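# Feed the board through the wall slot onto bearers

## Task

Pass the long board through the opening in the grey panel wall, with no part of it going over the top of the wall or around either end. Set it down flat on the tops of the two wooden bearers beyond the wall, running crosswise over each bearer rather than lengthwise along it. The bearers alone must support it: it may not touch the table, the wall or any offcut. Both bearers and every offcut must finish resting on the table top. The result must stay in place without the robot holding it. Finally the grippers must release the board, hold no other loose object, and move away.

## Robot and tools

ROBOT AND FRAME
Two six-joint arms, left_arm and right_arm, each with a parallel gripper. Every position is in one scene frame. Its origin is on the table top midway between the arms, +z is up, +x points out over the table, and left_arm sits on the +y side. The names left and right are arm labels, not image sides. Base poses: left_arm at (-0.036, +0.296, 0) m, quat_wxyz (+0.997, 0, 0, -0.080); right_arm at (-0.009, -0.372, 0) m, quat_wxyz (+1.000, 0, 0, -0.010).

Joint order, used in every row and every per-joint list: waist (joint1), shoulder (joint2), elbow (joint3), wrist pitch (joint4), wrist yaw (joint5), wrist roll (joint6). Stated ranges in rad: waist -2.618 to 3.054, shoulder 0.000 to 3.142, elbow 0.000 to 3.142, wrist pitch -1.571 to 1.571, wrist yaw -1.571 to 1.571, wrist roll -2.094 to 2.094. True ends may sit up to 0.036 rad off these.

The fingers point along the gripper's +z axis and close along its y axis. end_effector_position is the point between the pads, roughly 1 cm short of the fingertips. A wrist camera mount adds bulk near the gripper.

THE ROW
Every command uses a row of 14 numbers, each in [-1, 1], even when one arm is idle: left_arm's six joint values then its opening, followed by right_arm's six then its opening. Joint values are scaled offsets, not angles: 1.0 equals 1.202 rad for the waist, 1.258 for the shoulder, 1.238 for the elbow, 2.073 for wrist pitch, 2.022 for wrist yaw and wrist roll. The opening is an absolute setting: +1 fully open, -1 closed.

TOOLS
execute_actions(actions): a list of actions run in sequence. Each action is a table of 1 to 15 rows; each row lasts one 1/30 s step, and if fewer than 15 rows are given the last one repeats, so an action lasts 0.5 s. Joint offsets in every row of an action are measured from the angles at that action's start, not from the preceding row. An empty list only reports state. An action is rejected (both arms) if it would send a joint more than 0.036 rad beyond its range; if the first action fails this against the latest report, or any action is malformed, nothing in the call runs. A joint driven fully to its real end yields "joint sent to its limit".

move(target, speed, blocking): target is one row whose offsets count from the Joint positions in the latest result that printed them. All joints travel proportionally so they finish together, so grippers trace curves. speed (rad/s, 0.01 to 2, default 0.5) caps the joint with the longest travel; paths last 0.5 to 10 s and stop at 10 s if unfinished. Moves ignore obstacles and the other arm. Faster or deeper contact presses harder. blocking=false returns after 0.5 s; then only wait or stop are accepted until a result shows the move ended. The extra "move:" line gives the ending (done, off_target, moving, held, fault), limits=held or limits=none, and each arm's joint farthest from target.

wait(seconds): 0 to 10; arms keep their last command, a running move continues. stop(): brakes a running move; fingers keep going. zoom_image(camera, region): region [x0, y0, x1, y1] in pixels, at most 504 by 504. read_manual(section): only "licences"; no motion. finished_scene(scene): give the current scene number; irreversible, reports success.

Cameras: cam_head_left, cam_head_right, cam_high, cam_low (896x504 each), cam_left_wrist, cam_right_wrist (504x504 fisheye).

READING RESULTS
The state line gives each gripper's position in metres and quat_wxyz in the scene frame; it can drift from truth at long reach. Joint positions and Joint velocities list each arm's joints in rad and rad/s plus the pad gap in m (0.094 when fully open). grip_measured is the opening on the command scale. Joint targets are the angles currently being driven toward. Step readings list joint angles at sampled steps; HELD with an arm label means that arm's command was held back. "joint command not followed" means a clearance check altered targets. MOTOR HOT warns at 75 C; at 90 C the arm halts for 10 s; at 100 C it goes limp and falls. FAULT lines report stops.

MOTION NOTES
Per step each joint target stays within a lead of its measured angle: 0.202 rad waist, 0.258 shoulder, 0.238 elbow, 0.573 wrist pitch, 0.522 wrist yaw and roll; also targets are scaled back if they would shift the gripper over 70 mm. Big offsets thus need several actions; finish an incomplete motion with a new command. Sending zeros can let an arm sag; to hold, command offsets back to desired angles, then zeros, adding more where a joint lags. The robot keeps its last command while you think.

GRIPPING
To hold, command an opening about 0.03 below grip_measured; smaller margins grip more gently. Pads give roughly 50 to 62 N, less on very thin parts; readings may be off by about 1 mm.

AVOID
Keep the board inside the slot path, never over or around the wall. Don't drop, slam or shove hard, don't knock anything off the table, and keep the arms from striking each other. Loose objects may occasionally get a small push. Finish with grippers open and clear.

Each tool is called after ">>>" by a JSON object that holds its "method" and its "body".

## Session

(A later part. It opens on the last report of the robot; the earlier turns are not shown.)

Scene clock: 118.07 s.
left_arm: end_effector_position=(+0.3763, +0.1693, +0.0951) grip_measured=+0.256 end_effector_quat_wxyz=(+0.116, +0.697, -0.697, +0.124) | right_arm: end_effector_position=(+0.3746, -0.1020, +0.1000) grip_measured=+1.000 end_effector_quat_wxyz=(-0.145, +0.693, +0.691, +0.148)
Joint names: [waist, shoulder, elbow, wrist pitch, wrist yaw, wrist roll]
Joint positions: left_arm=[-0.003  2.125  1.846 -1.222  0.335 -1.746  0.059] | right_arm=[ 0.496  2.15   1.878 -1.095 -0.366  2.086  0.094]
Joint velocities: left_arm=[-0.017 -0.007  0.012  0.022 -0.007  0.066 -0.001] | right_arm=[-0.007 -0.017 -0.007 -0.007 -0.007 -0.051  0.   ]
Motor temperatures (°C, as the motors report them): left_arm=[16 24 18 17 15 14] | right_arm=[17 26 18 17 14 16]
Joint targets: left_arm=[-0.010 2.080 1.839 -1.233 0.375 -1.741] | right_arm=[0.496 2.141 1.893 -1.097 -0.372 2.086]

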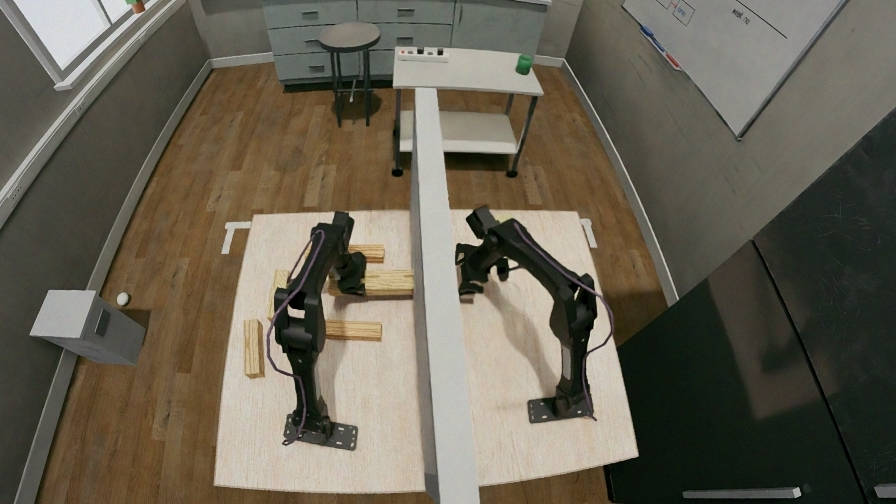

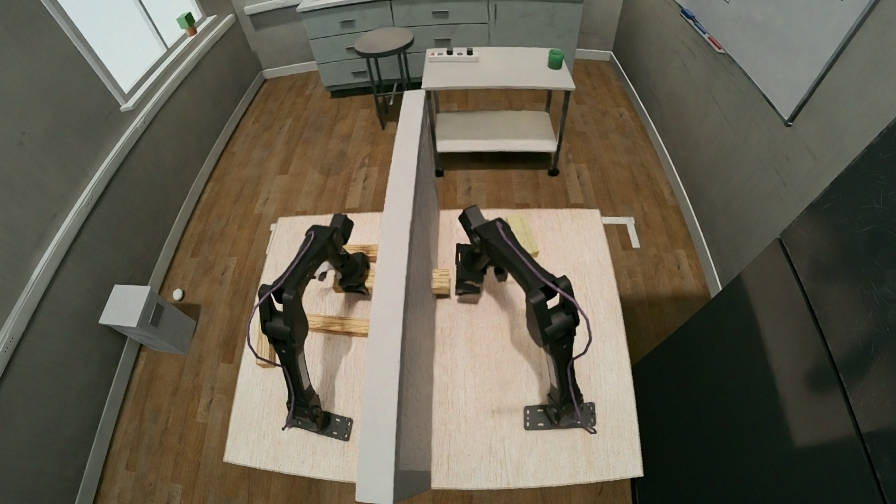

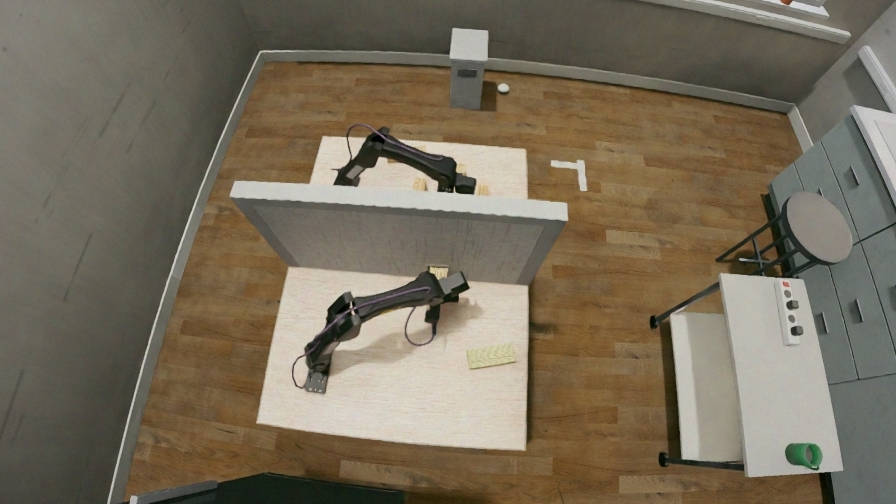

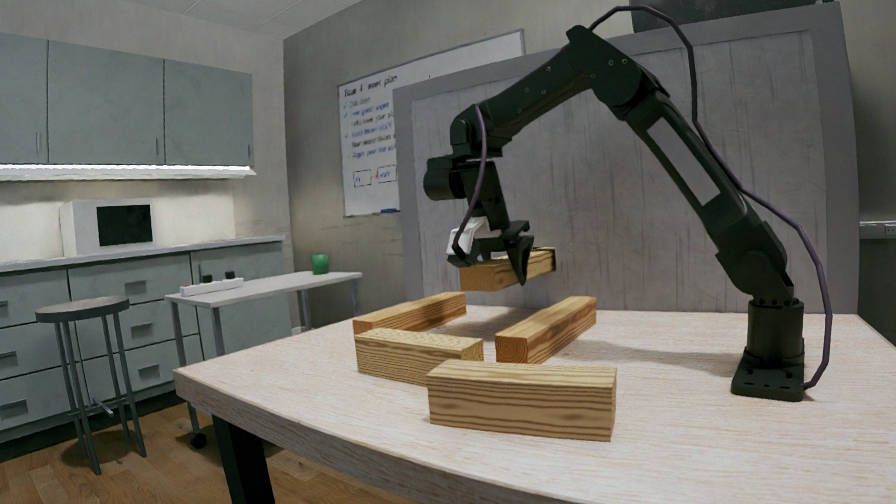

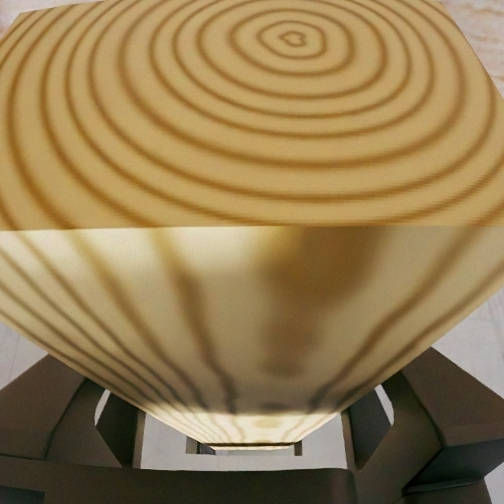

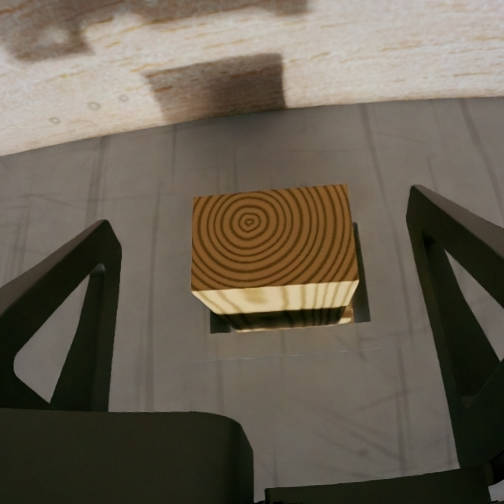

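>>> {"method": "execute_actions", "body": {"actions": [[[0.00217,-0.03665,-0.00694,-0.00695,0.0230,0.0143,0.15,0,-0.0072,0.012,-0.001,-0.003,0,1],[0.01015,-0.03752,-0.00824,-0.00859,0.0260,0.0187,0.15,0,-0.0072,0.012,-0.001,-0.003,0,1],[0.01814,-0.03840,-0.00953,-0.01023,0.0285,0.0231,0.15,0,-0.0072,0.012,-0.001,-0.003,0,1],[0.02612,-0.03927,-0.01082,-0.01187,0.0300,0.0275,0.15,0,-0.0072,0.012,-0.001,-0.003,0,1],[0.03411,-0.04015,-0.01212,-0.01351,0.0307,0.0319,0.15,0,-0.0072,0.012,-0.001,-0.003,0,1],[0.04210,-0.04102,-0.01341,-0.01515,0.0307,0.0363,0.15,0,-0.0072,0.012,-0.001,-0.003,0,1],[0.05008,-0.04190,-0.01470,-0.01679,0.0307,0.0407,0.15,0,-0.0072,0.012,-0.001,-0.003,0,1],[0.05807,-0.04277,-0.01599,-0.01843,0.0307,0.0451,0.15,0,-0.0072,0.012,-0.001,-0.003,0,1],[0.06605,-0.04365,-0.01729,-0.02007,0.0307,0.0495,0.15,0,-0.0072,0.012,-0.001,-0.003,0,1],[0.07404,-0.04452,-0.01858,-0.02171,0.0307,0.0539,0.15,0,-0.0072,0.012,-0.001,-0.003,0,1]]]}}

>>> {"method": "wait", "body": {"seconds": 0.5}}

Scene clock: 119.23 s.
left_arm: end_effector_position=(+0.3762, +0.2079, +0.0953) grip_measured=+0.256 end_effector_quat_wxyz=(+0.120, +0.699, -0.693, +0.127) | right_arm: end_effector_position=(+0.3746, -0.1020, +0.1000) grip_measured=+1.000 end_effector_quat_wxyz=(-0.145, +0.693, +0.691, +0.148)
Joint names: [waist, shoulder, elbow, wrist pitch, wrist yaw, wrist roll]
Joint positions: left_arm=[ 0.093  2.116  1.83  -1.249  0.35  -1.654  0.059] | right_arm=[ 0.496  2.15   1.878 -1.095 -0.366  2.086  0.094]
Joint velocities: left_arm=[ 0.051 -0.007 -0.002 -0.037  0.022  0.11   0.   ] | right_arm=[ 0.002 -0.012  0.022 -0.022  0.022  0.007  0.   ]
Motor temperatures (°C, as the motors report them): left_arm=[16 24 18 17 15 14] | right_arm=[17 26 18 17 14 16]
Joint targets: left_arm=[0.086 2.070 1.823 -1.267 0.397 -1.637] | right_arm=[0.496 2.141 1.893 -1.097 -0.372 2.086]
Step readings (joint positions):
0: left_arm=[-0.003 2.125 1.846 -1.222 0.335 -1.746] | right_arm=[0.496 2.150 1.878 -1.095 -0.366 2.086]
1: left_arm=[-0.003 2.125 1.846 -1.222 0.335 -1.743] | right_arm=[0.496 2.150 1.878 -1.095 -0.366 2.086]
2: left_arm=[-0.003 2.125 1.846 -1.222 0.335 -1.737] | right_arm=[0.496 2.150 1.878 -1.095 -0.366 2.086]
4: left_arm=[0.001 2.125 1.846 -1.225 0.340 -1.724] | right_arm=[0.496 2.150 1.878 -1.095 -0.366 2.086]
8: left_arm=[0.031 2.124 1.843 -1.234 0.350 -1.693] | right_arm=[0.496 2.150 1.878 -1.095 -0.366 2.086]
15: Joint positions above

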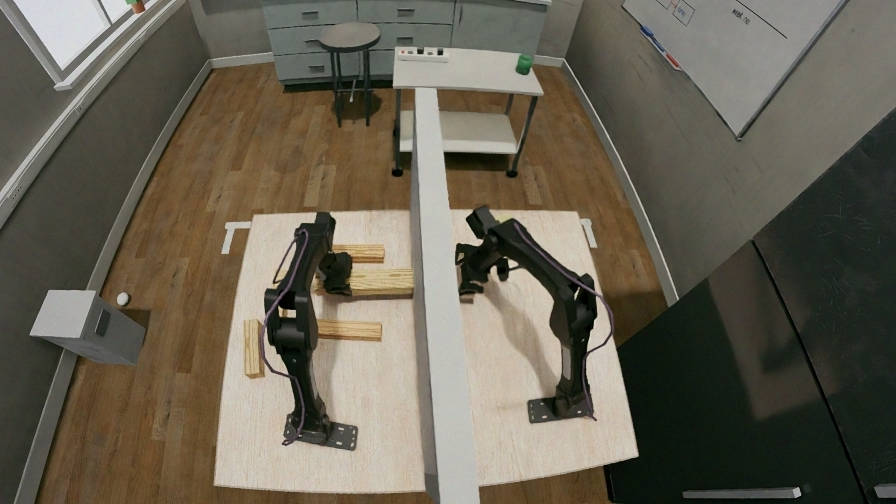

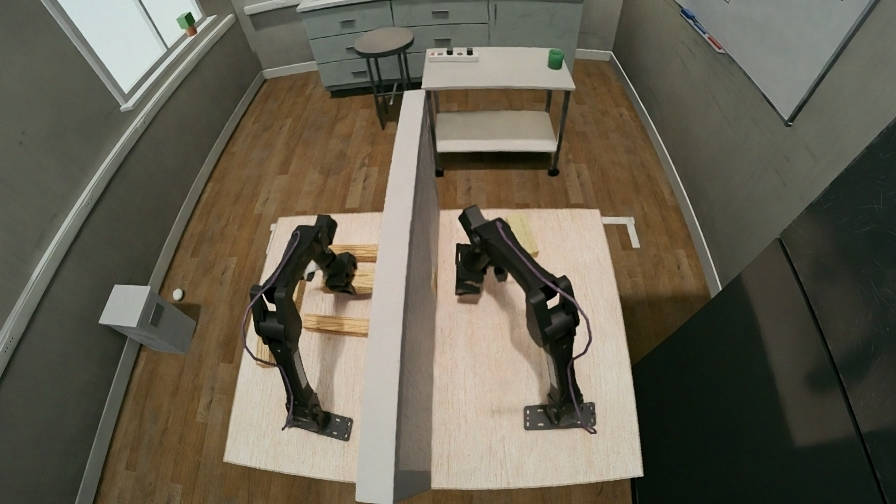

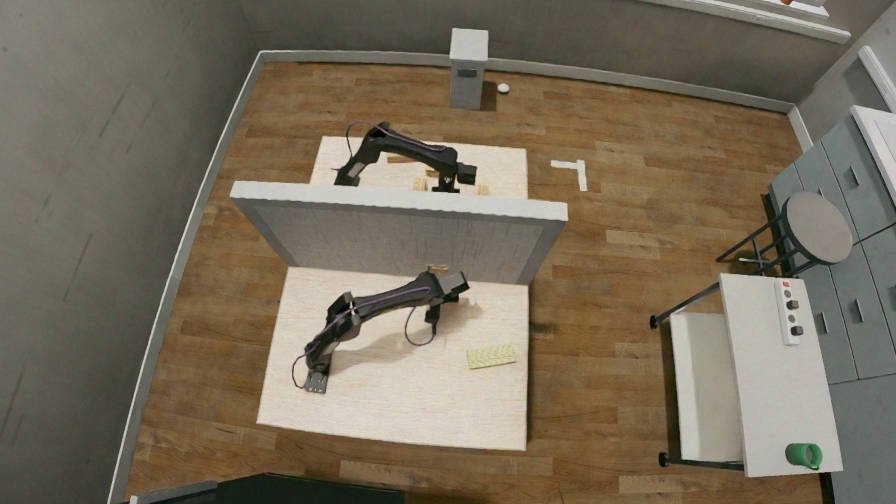

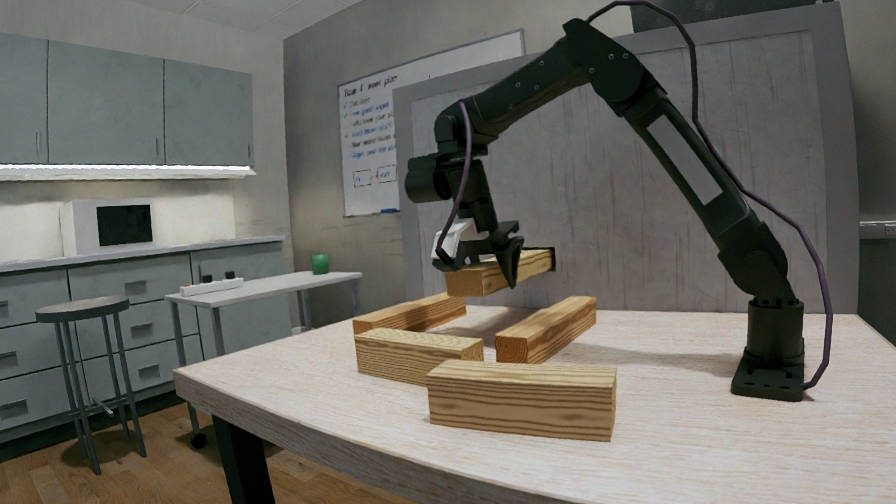

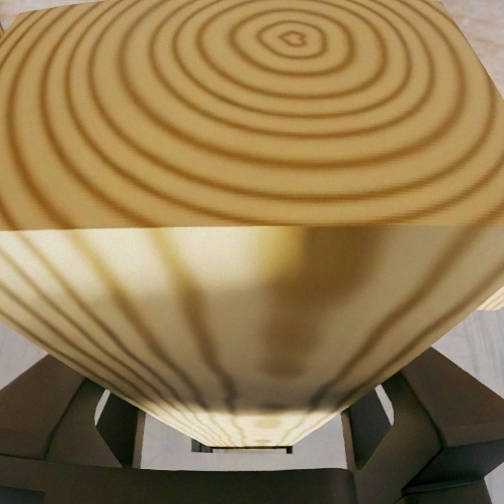

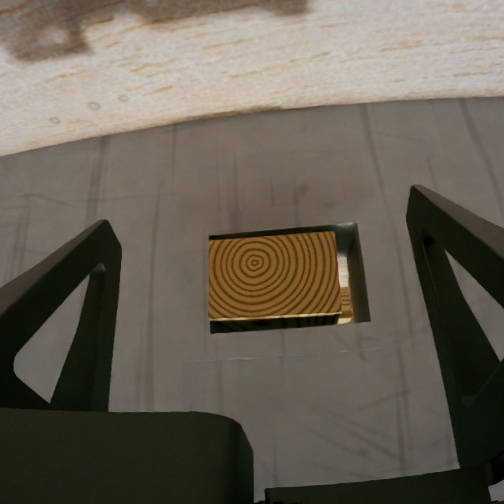

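Scene clock: 119.73 s.
left_arm: end_effector_position=(+0.3758, +0.2075, +0.0956) grip_measured=+0.256 end_effector_quat_wxyz=(+0.120, +0.695, -0.697, +0.127) | right_arm: end_effector_position=(+0.3746, -0.1020, +0.1000) grip_measured=+1.000 end_effector_quat_wxyz=(-0.145, +0.693, +0.691, +0.148)
Joint names: [waist, shoulder, elbow, wrist pitch, wrist yaw, wrist roll]
Joint positions: left_arm=[ 0.092  2.115  1.83  -1.25   0.35  -1.643  0.059] | right_arm=[ 0.496  2.15   1.878 -1.095 -0.366  2.086  0.094]
Joint velocities: left_arm=[-0.007  0.012 -0.002 -0.022  0.007  0.022  0.001] | right_arm=[-0.002 -0.007 -0.007 -0.037 -0.051 -0.022  0.   ]
Motor temperatures (°C, as the motors report them): left_arm=[16 25 18 17 15 14] | right_arm=[17 26 18 17 14 16]
Joint targets: left_arm=[0.086 2.069 1.823 -1.267 0.397 -1.637] | right_arm=[0.496 2.141 1.893 -1.097 -0.372 2.086]
wait: 0.50 s; at rest by 0.43 s

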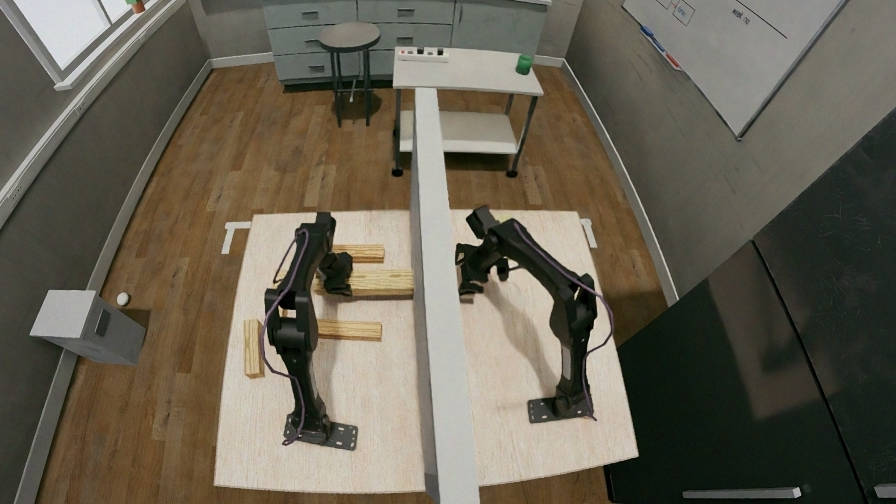

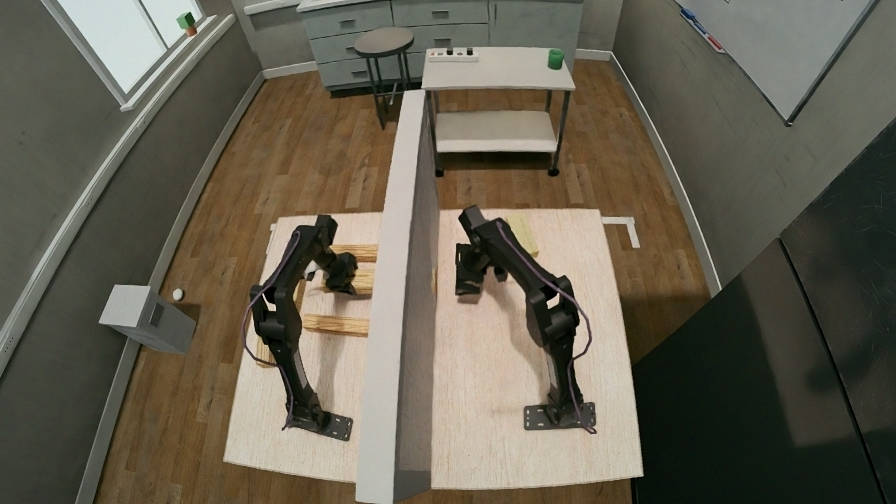

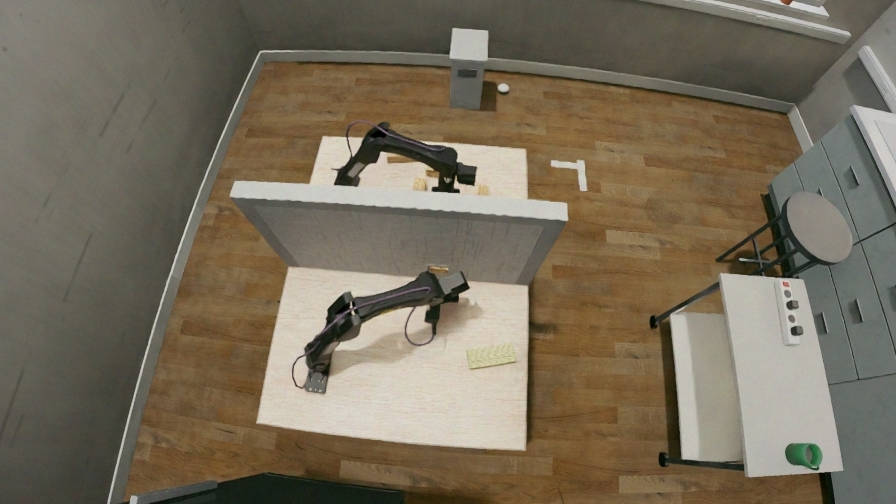

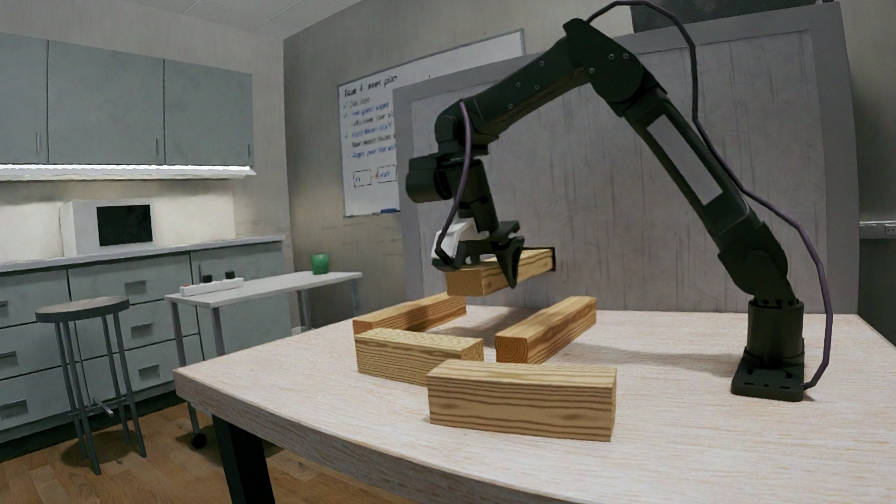

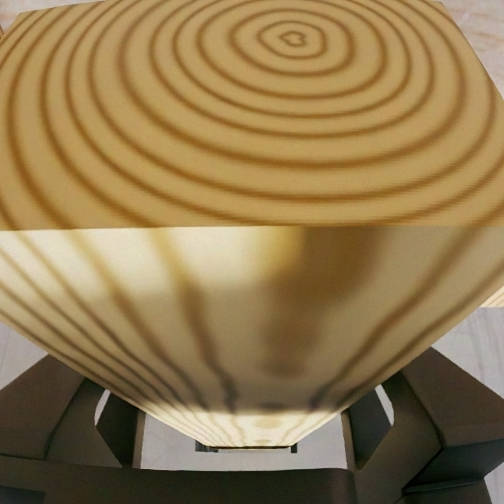

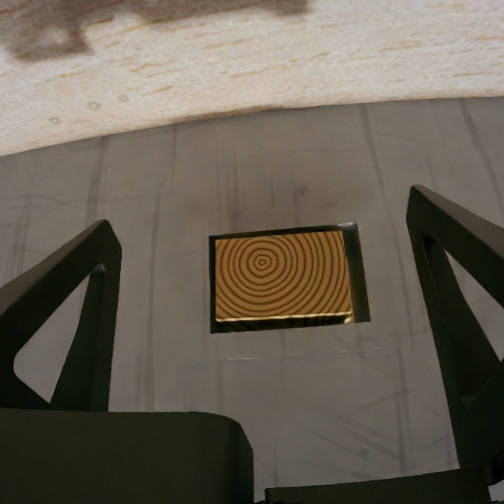

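>>> {"method": "execute_actions", "body": {"actions": [[[0.00308,-0.03657,-0.00565,-0.01047,0.02324,0.01345,0.15,0,-0.0072,0.012,-0.001,-0.003,0,1],[0.01115,-0.03657,-0.00565,-0.01273,0.02324,0.0180,0.15,0,-0.0072,0.012,-0.001,-0.003,0,1],[0.01922,-0.03657,-0.00565,-0.01500,0.02324,0.02255,0.15,0,-0.0072,0.012,-0.001,-0.003,0,1],[0.02729,-0.03657,-0.00565,-0.01727,0.02324,0.0271,0.15,0,-0.0072,0.012,-0.001,-0.003,0,1],[0.03536,-0.03657,-0.00565,-0.01954,0.02324,0.03165,0.15,0,-0.0072,0.012,-0.001,-0.003,0,1],[0.04343,-0.03657,-0.00565,-0.02180,0.02324,0.0362,0.15,0,-0.0072,0.012,-0.001,-0.003,0,1],[0.05150,-0.03657,-0.00565,-0.02407,0.02324,0.04075,0.15,0,-0.0072,0.012,-0.001,-0.003,0,1],[0.05957,-0.03657,-0.00565,-0.02634,0.02324,0.0453,0.15,0,-0.0072,0.012,-0.001,-0.003,0,1],[0.06764,-0.03657,-0.00565,-0.02860,0.02324,0.04985,0.15,0,-0.0072,0.012,-0.001,-0.003,0,1],[0.07571,-0.03657,-0.00565,-0.03087,0.02324,0.0544,0.15,0,-0.0072,0.012,-0.001,-0.003,0,1]]]}}

>>> {"method": "wait", "body": {"seconds": 0.4}}

Scene clock: 120.87 s.
left_arm: end_effector_position=(+0.3737, +0.2481, +0.0955) grip_measured=+0.256 end_effector_quat_wxyz=(+0.121, +0.700, -0.693, +0.126) | right_arm: end_effector_position=(+0.3746, -0.1020, +0.1000) grip_measured=+1.000 end_effector_quat_wxyz=(-0.145, +0.693, +0.691, +0.148)
Joint names: [waist, shoulder, elbow, wrist pitch, wrist yaw, wrist roll]
Joint positions: left_arm=[ 0.191  2.115  1.83  -1.287  0.351 -1.55   0.059] | right_arm=[ 0.496  2.15   1.878 -1.095 -0.366  2.086  0.094]
Joint velocities: left_arm=[ 0.032 -0.012 -0.012  0.037 -0.051  0.051  0.   ] | right_arm=[-0.002  0.002 -0.012 -0.022  0.022  0.051  0.   ]
Motor temperatures (°C, as the motors report them): left_arm=[16 25 18 17 15 14] | right_arm=[17 26 18 17 14 16]
Joint targets: left_arm=[0.183 2.069 1.823 -1.314 0.397 -1.533] | right_arm=[0.496 2.141 1.893 -1.097 -0.372 2.086]
Step readings (joint positions):
0: left_arm=[0.092 2.115 1.830 -1.250 0.350 -1.643] | right_arm=[0.496 2.150 1.878 -1.095 -0.366 2.086]
1: left_arm=[0.092 2.115 1.830 -1.250 0.350 -1.640] | right_arm=[0.496 2.150 1.878 -1.095 -0.366 2.086]
2: left_arm=[0.093 2.115 1.830 -1.251 0.350 -1.634] | right_arm=[0.496 2.150 1.878 -1.095 -0.366 2.086]
4: left_arm=[0.096 2.115 1.830 -1.256 0.351 -1.621] | right_arm=[0.496 2.150 1.878 -1.095 -0.366 2.086]
8: left_arm=[0.128 2.115 1.830 -1.270 0.353 -1.590] | right_arm=[0.496 2.150 1.878 -1.095 -0.366 2.086]
15: Joint positions above

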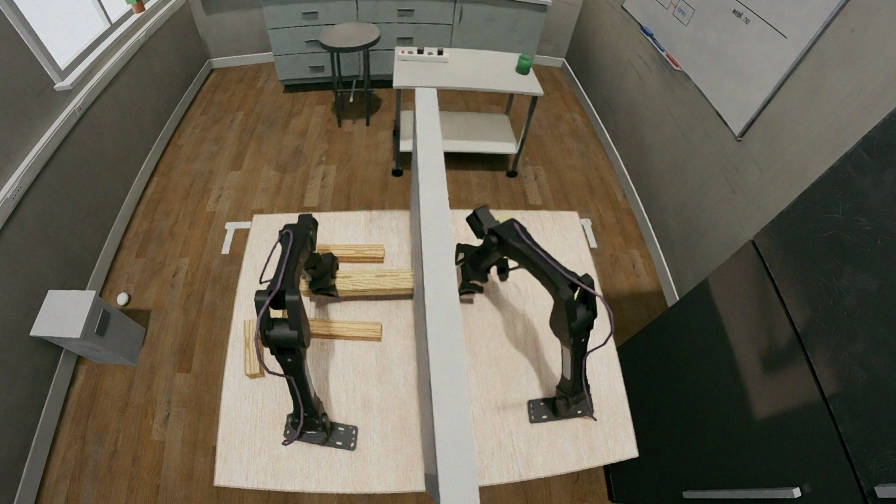

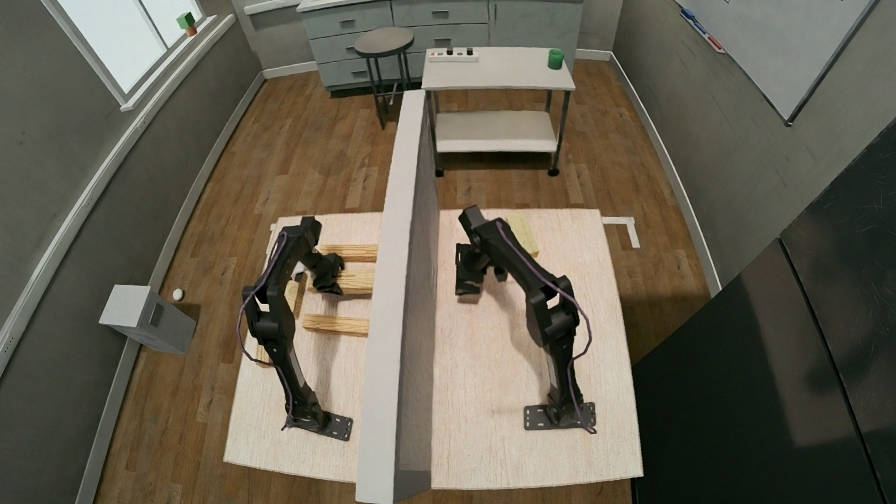

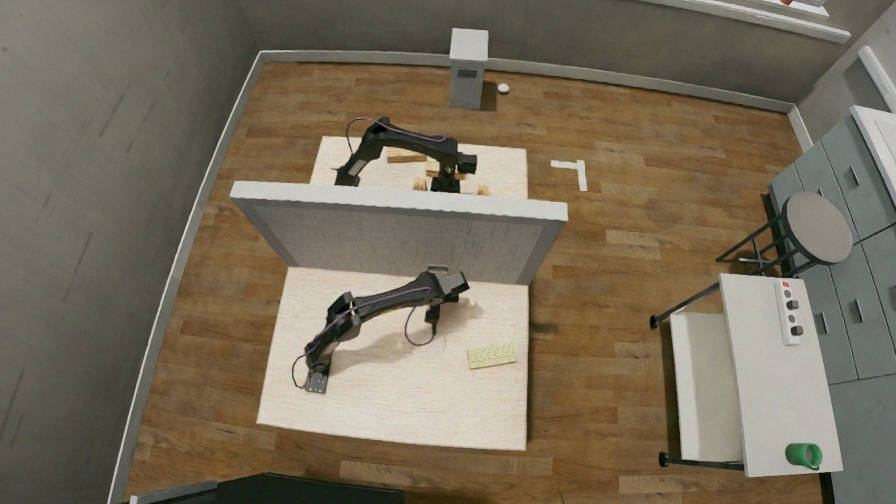

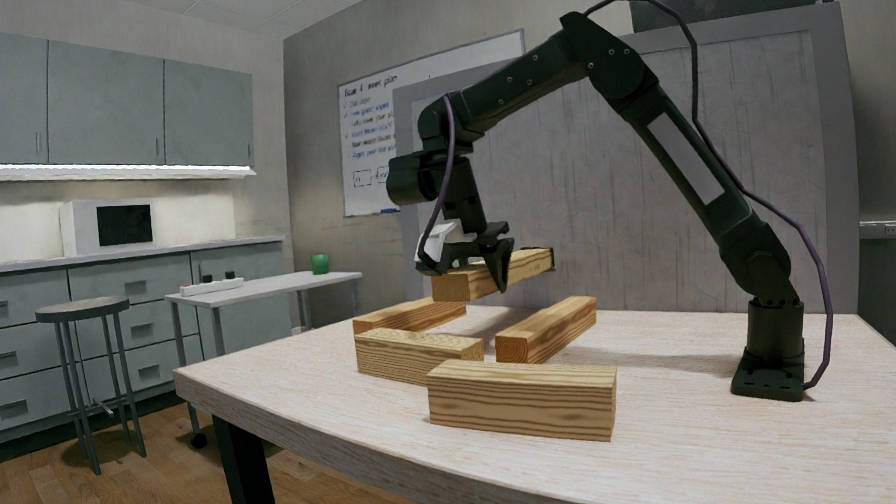

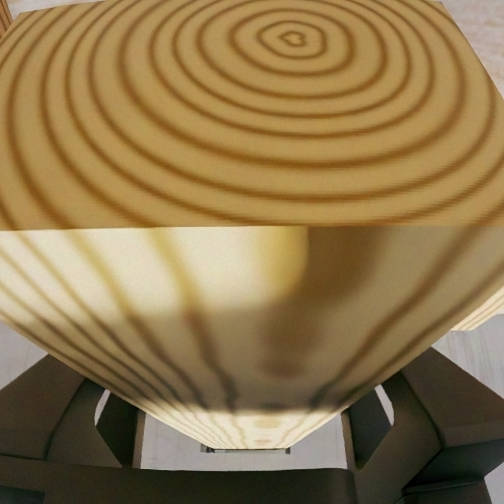

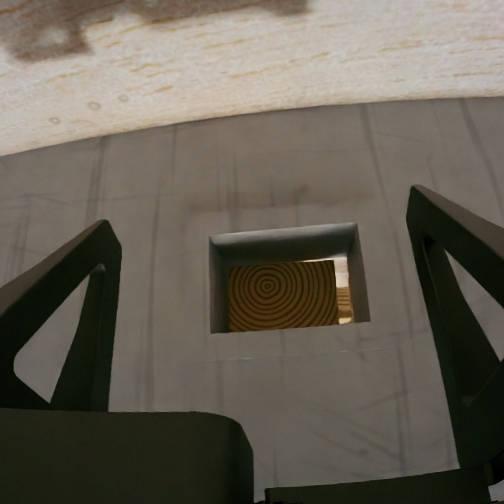

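Scene clock: 121.27 s.
left_arm: end_effector_position=(+0.3725, +0.2474, +0.0955) grip_measured=+0.256 end_effector_quat_wxyz=(+0.122, +0.696, -0.697, +0.125) | right_arm: end_effector_position=(+0.3746, -0.1020, +0.1000) grip_measured=+1.000 end_effector_quat_wxyz=(-0.145, +0.693, +0.691, +0.148)
Joint names: [waist, shoulder, elbow, wrist pitch, wrist yaw, wrist roll]
Joint positions: left_arm=[ 0.189  2.115  1.83  -1.292  0.351 -1.539  0.059] | right_arm=[ 0.496  2.15   1.878 -1.095 -0.366  2.086  0.094]
Joint velocities: left_arm=[-0.017 -0.022 -0.012 -0.051  0.051 -0.007 -0.   ] | right_arm=[ 0.007 -0.007 -0.002 -0.022 -0.007 -0.022  0.   ]
Motor temperatures (°C, as the motors report them): left_arm=[16 25 18 17 15 14] | right_arm=[17 26 18 17 14 16]
Joint targets: left_arm=[0.183 2.069 1.823 -1.314 0.397 -1.533] | right_arm=[0.496 2.141 1.893 -1.097 -0.372 2.086]
wait: 0.40 s; no rest

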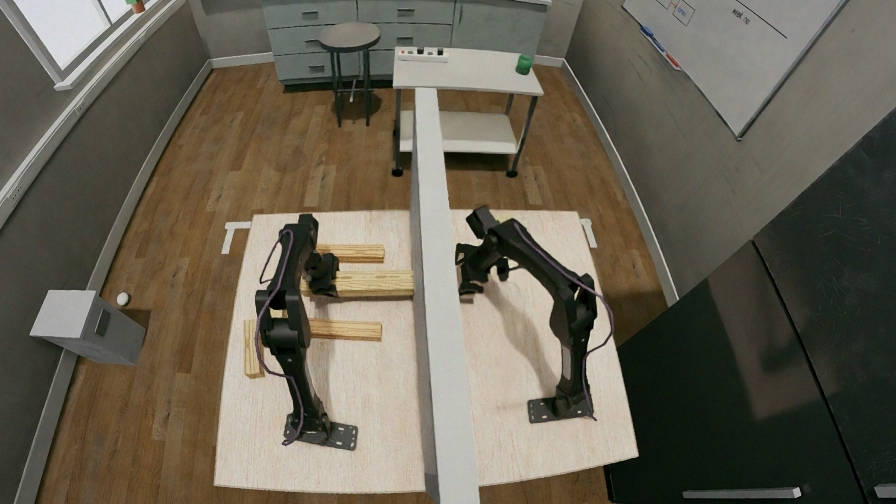

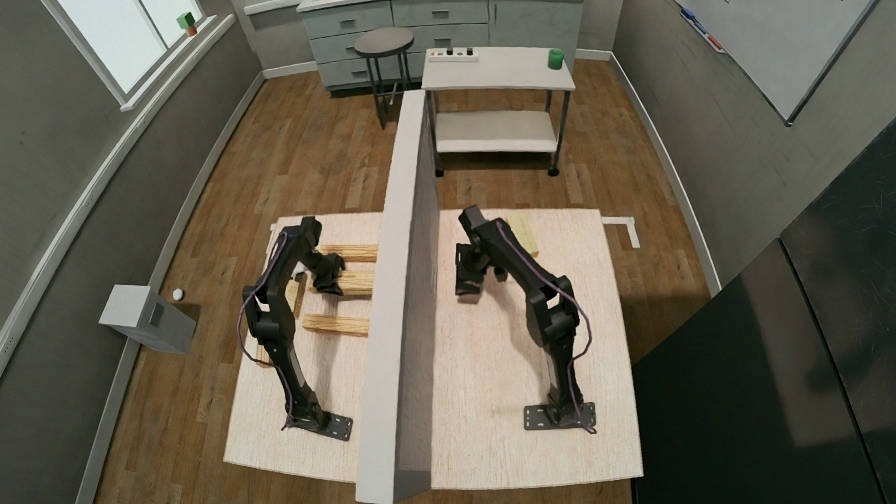

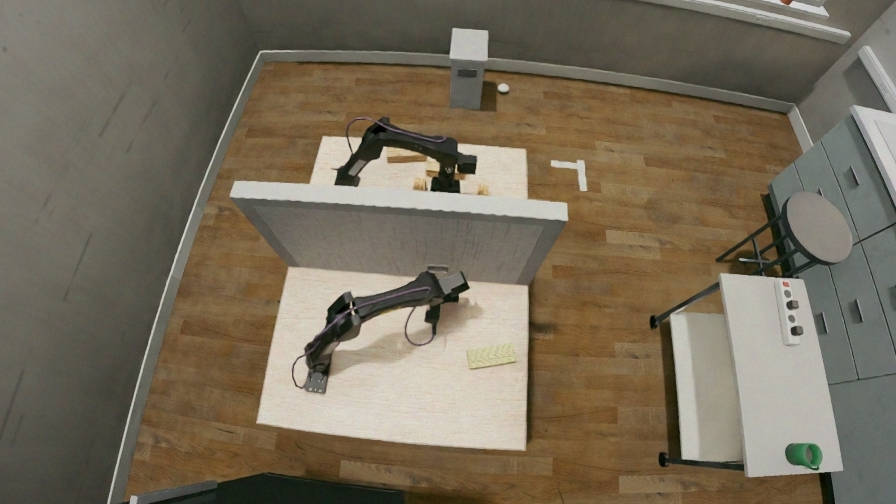

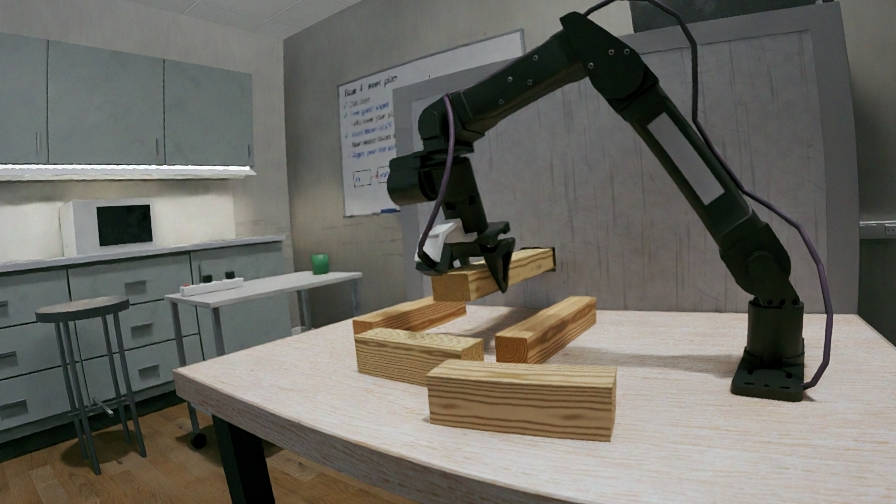

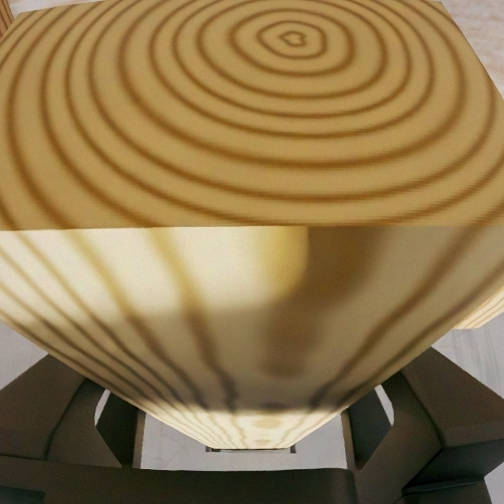

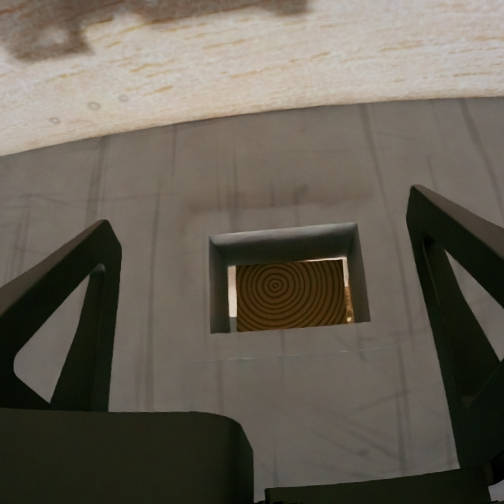

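>>> {"method": "zoom_image", "body": {"camera": "cam_low", "region": [300, 180, 700, 460]}}

>>> {"method": "zoom_image", "body": {"camera": "cam_head_left", "region": [200, 200, 460, 400]}}

Region (300, 180, 700, 460) of cam_low's 896x504 image, scaled by 1.260, with more detail than that image has; it fills the top 353 rows of this view, and the rest is white.

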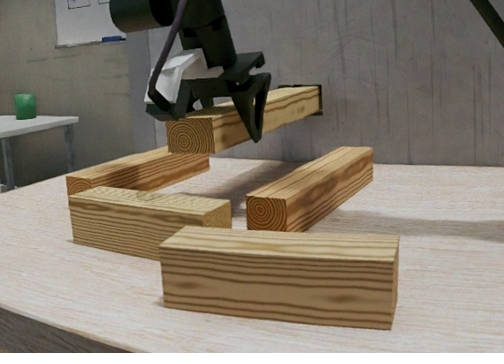

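Region (200, 200, 460, 400) of cam_head_left's 896x504 image, scaled by 1.938, with more detail than that image has; it fills the top 388 rows of this view, and the rest is white.

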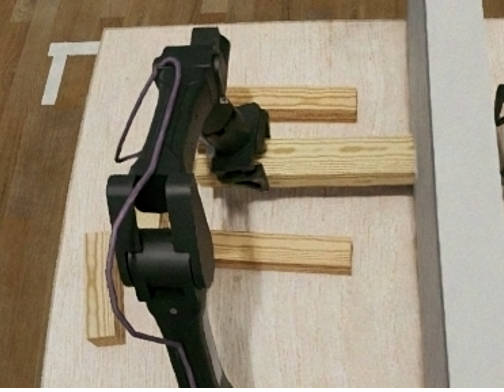

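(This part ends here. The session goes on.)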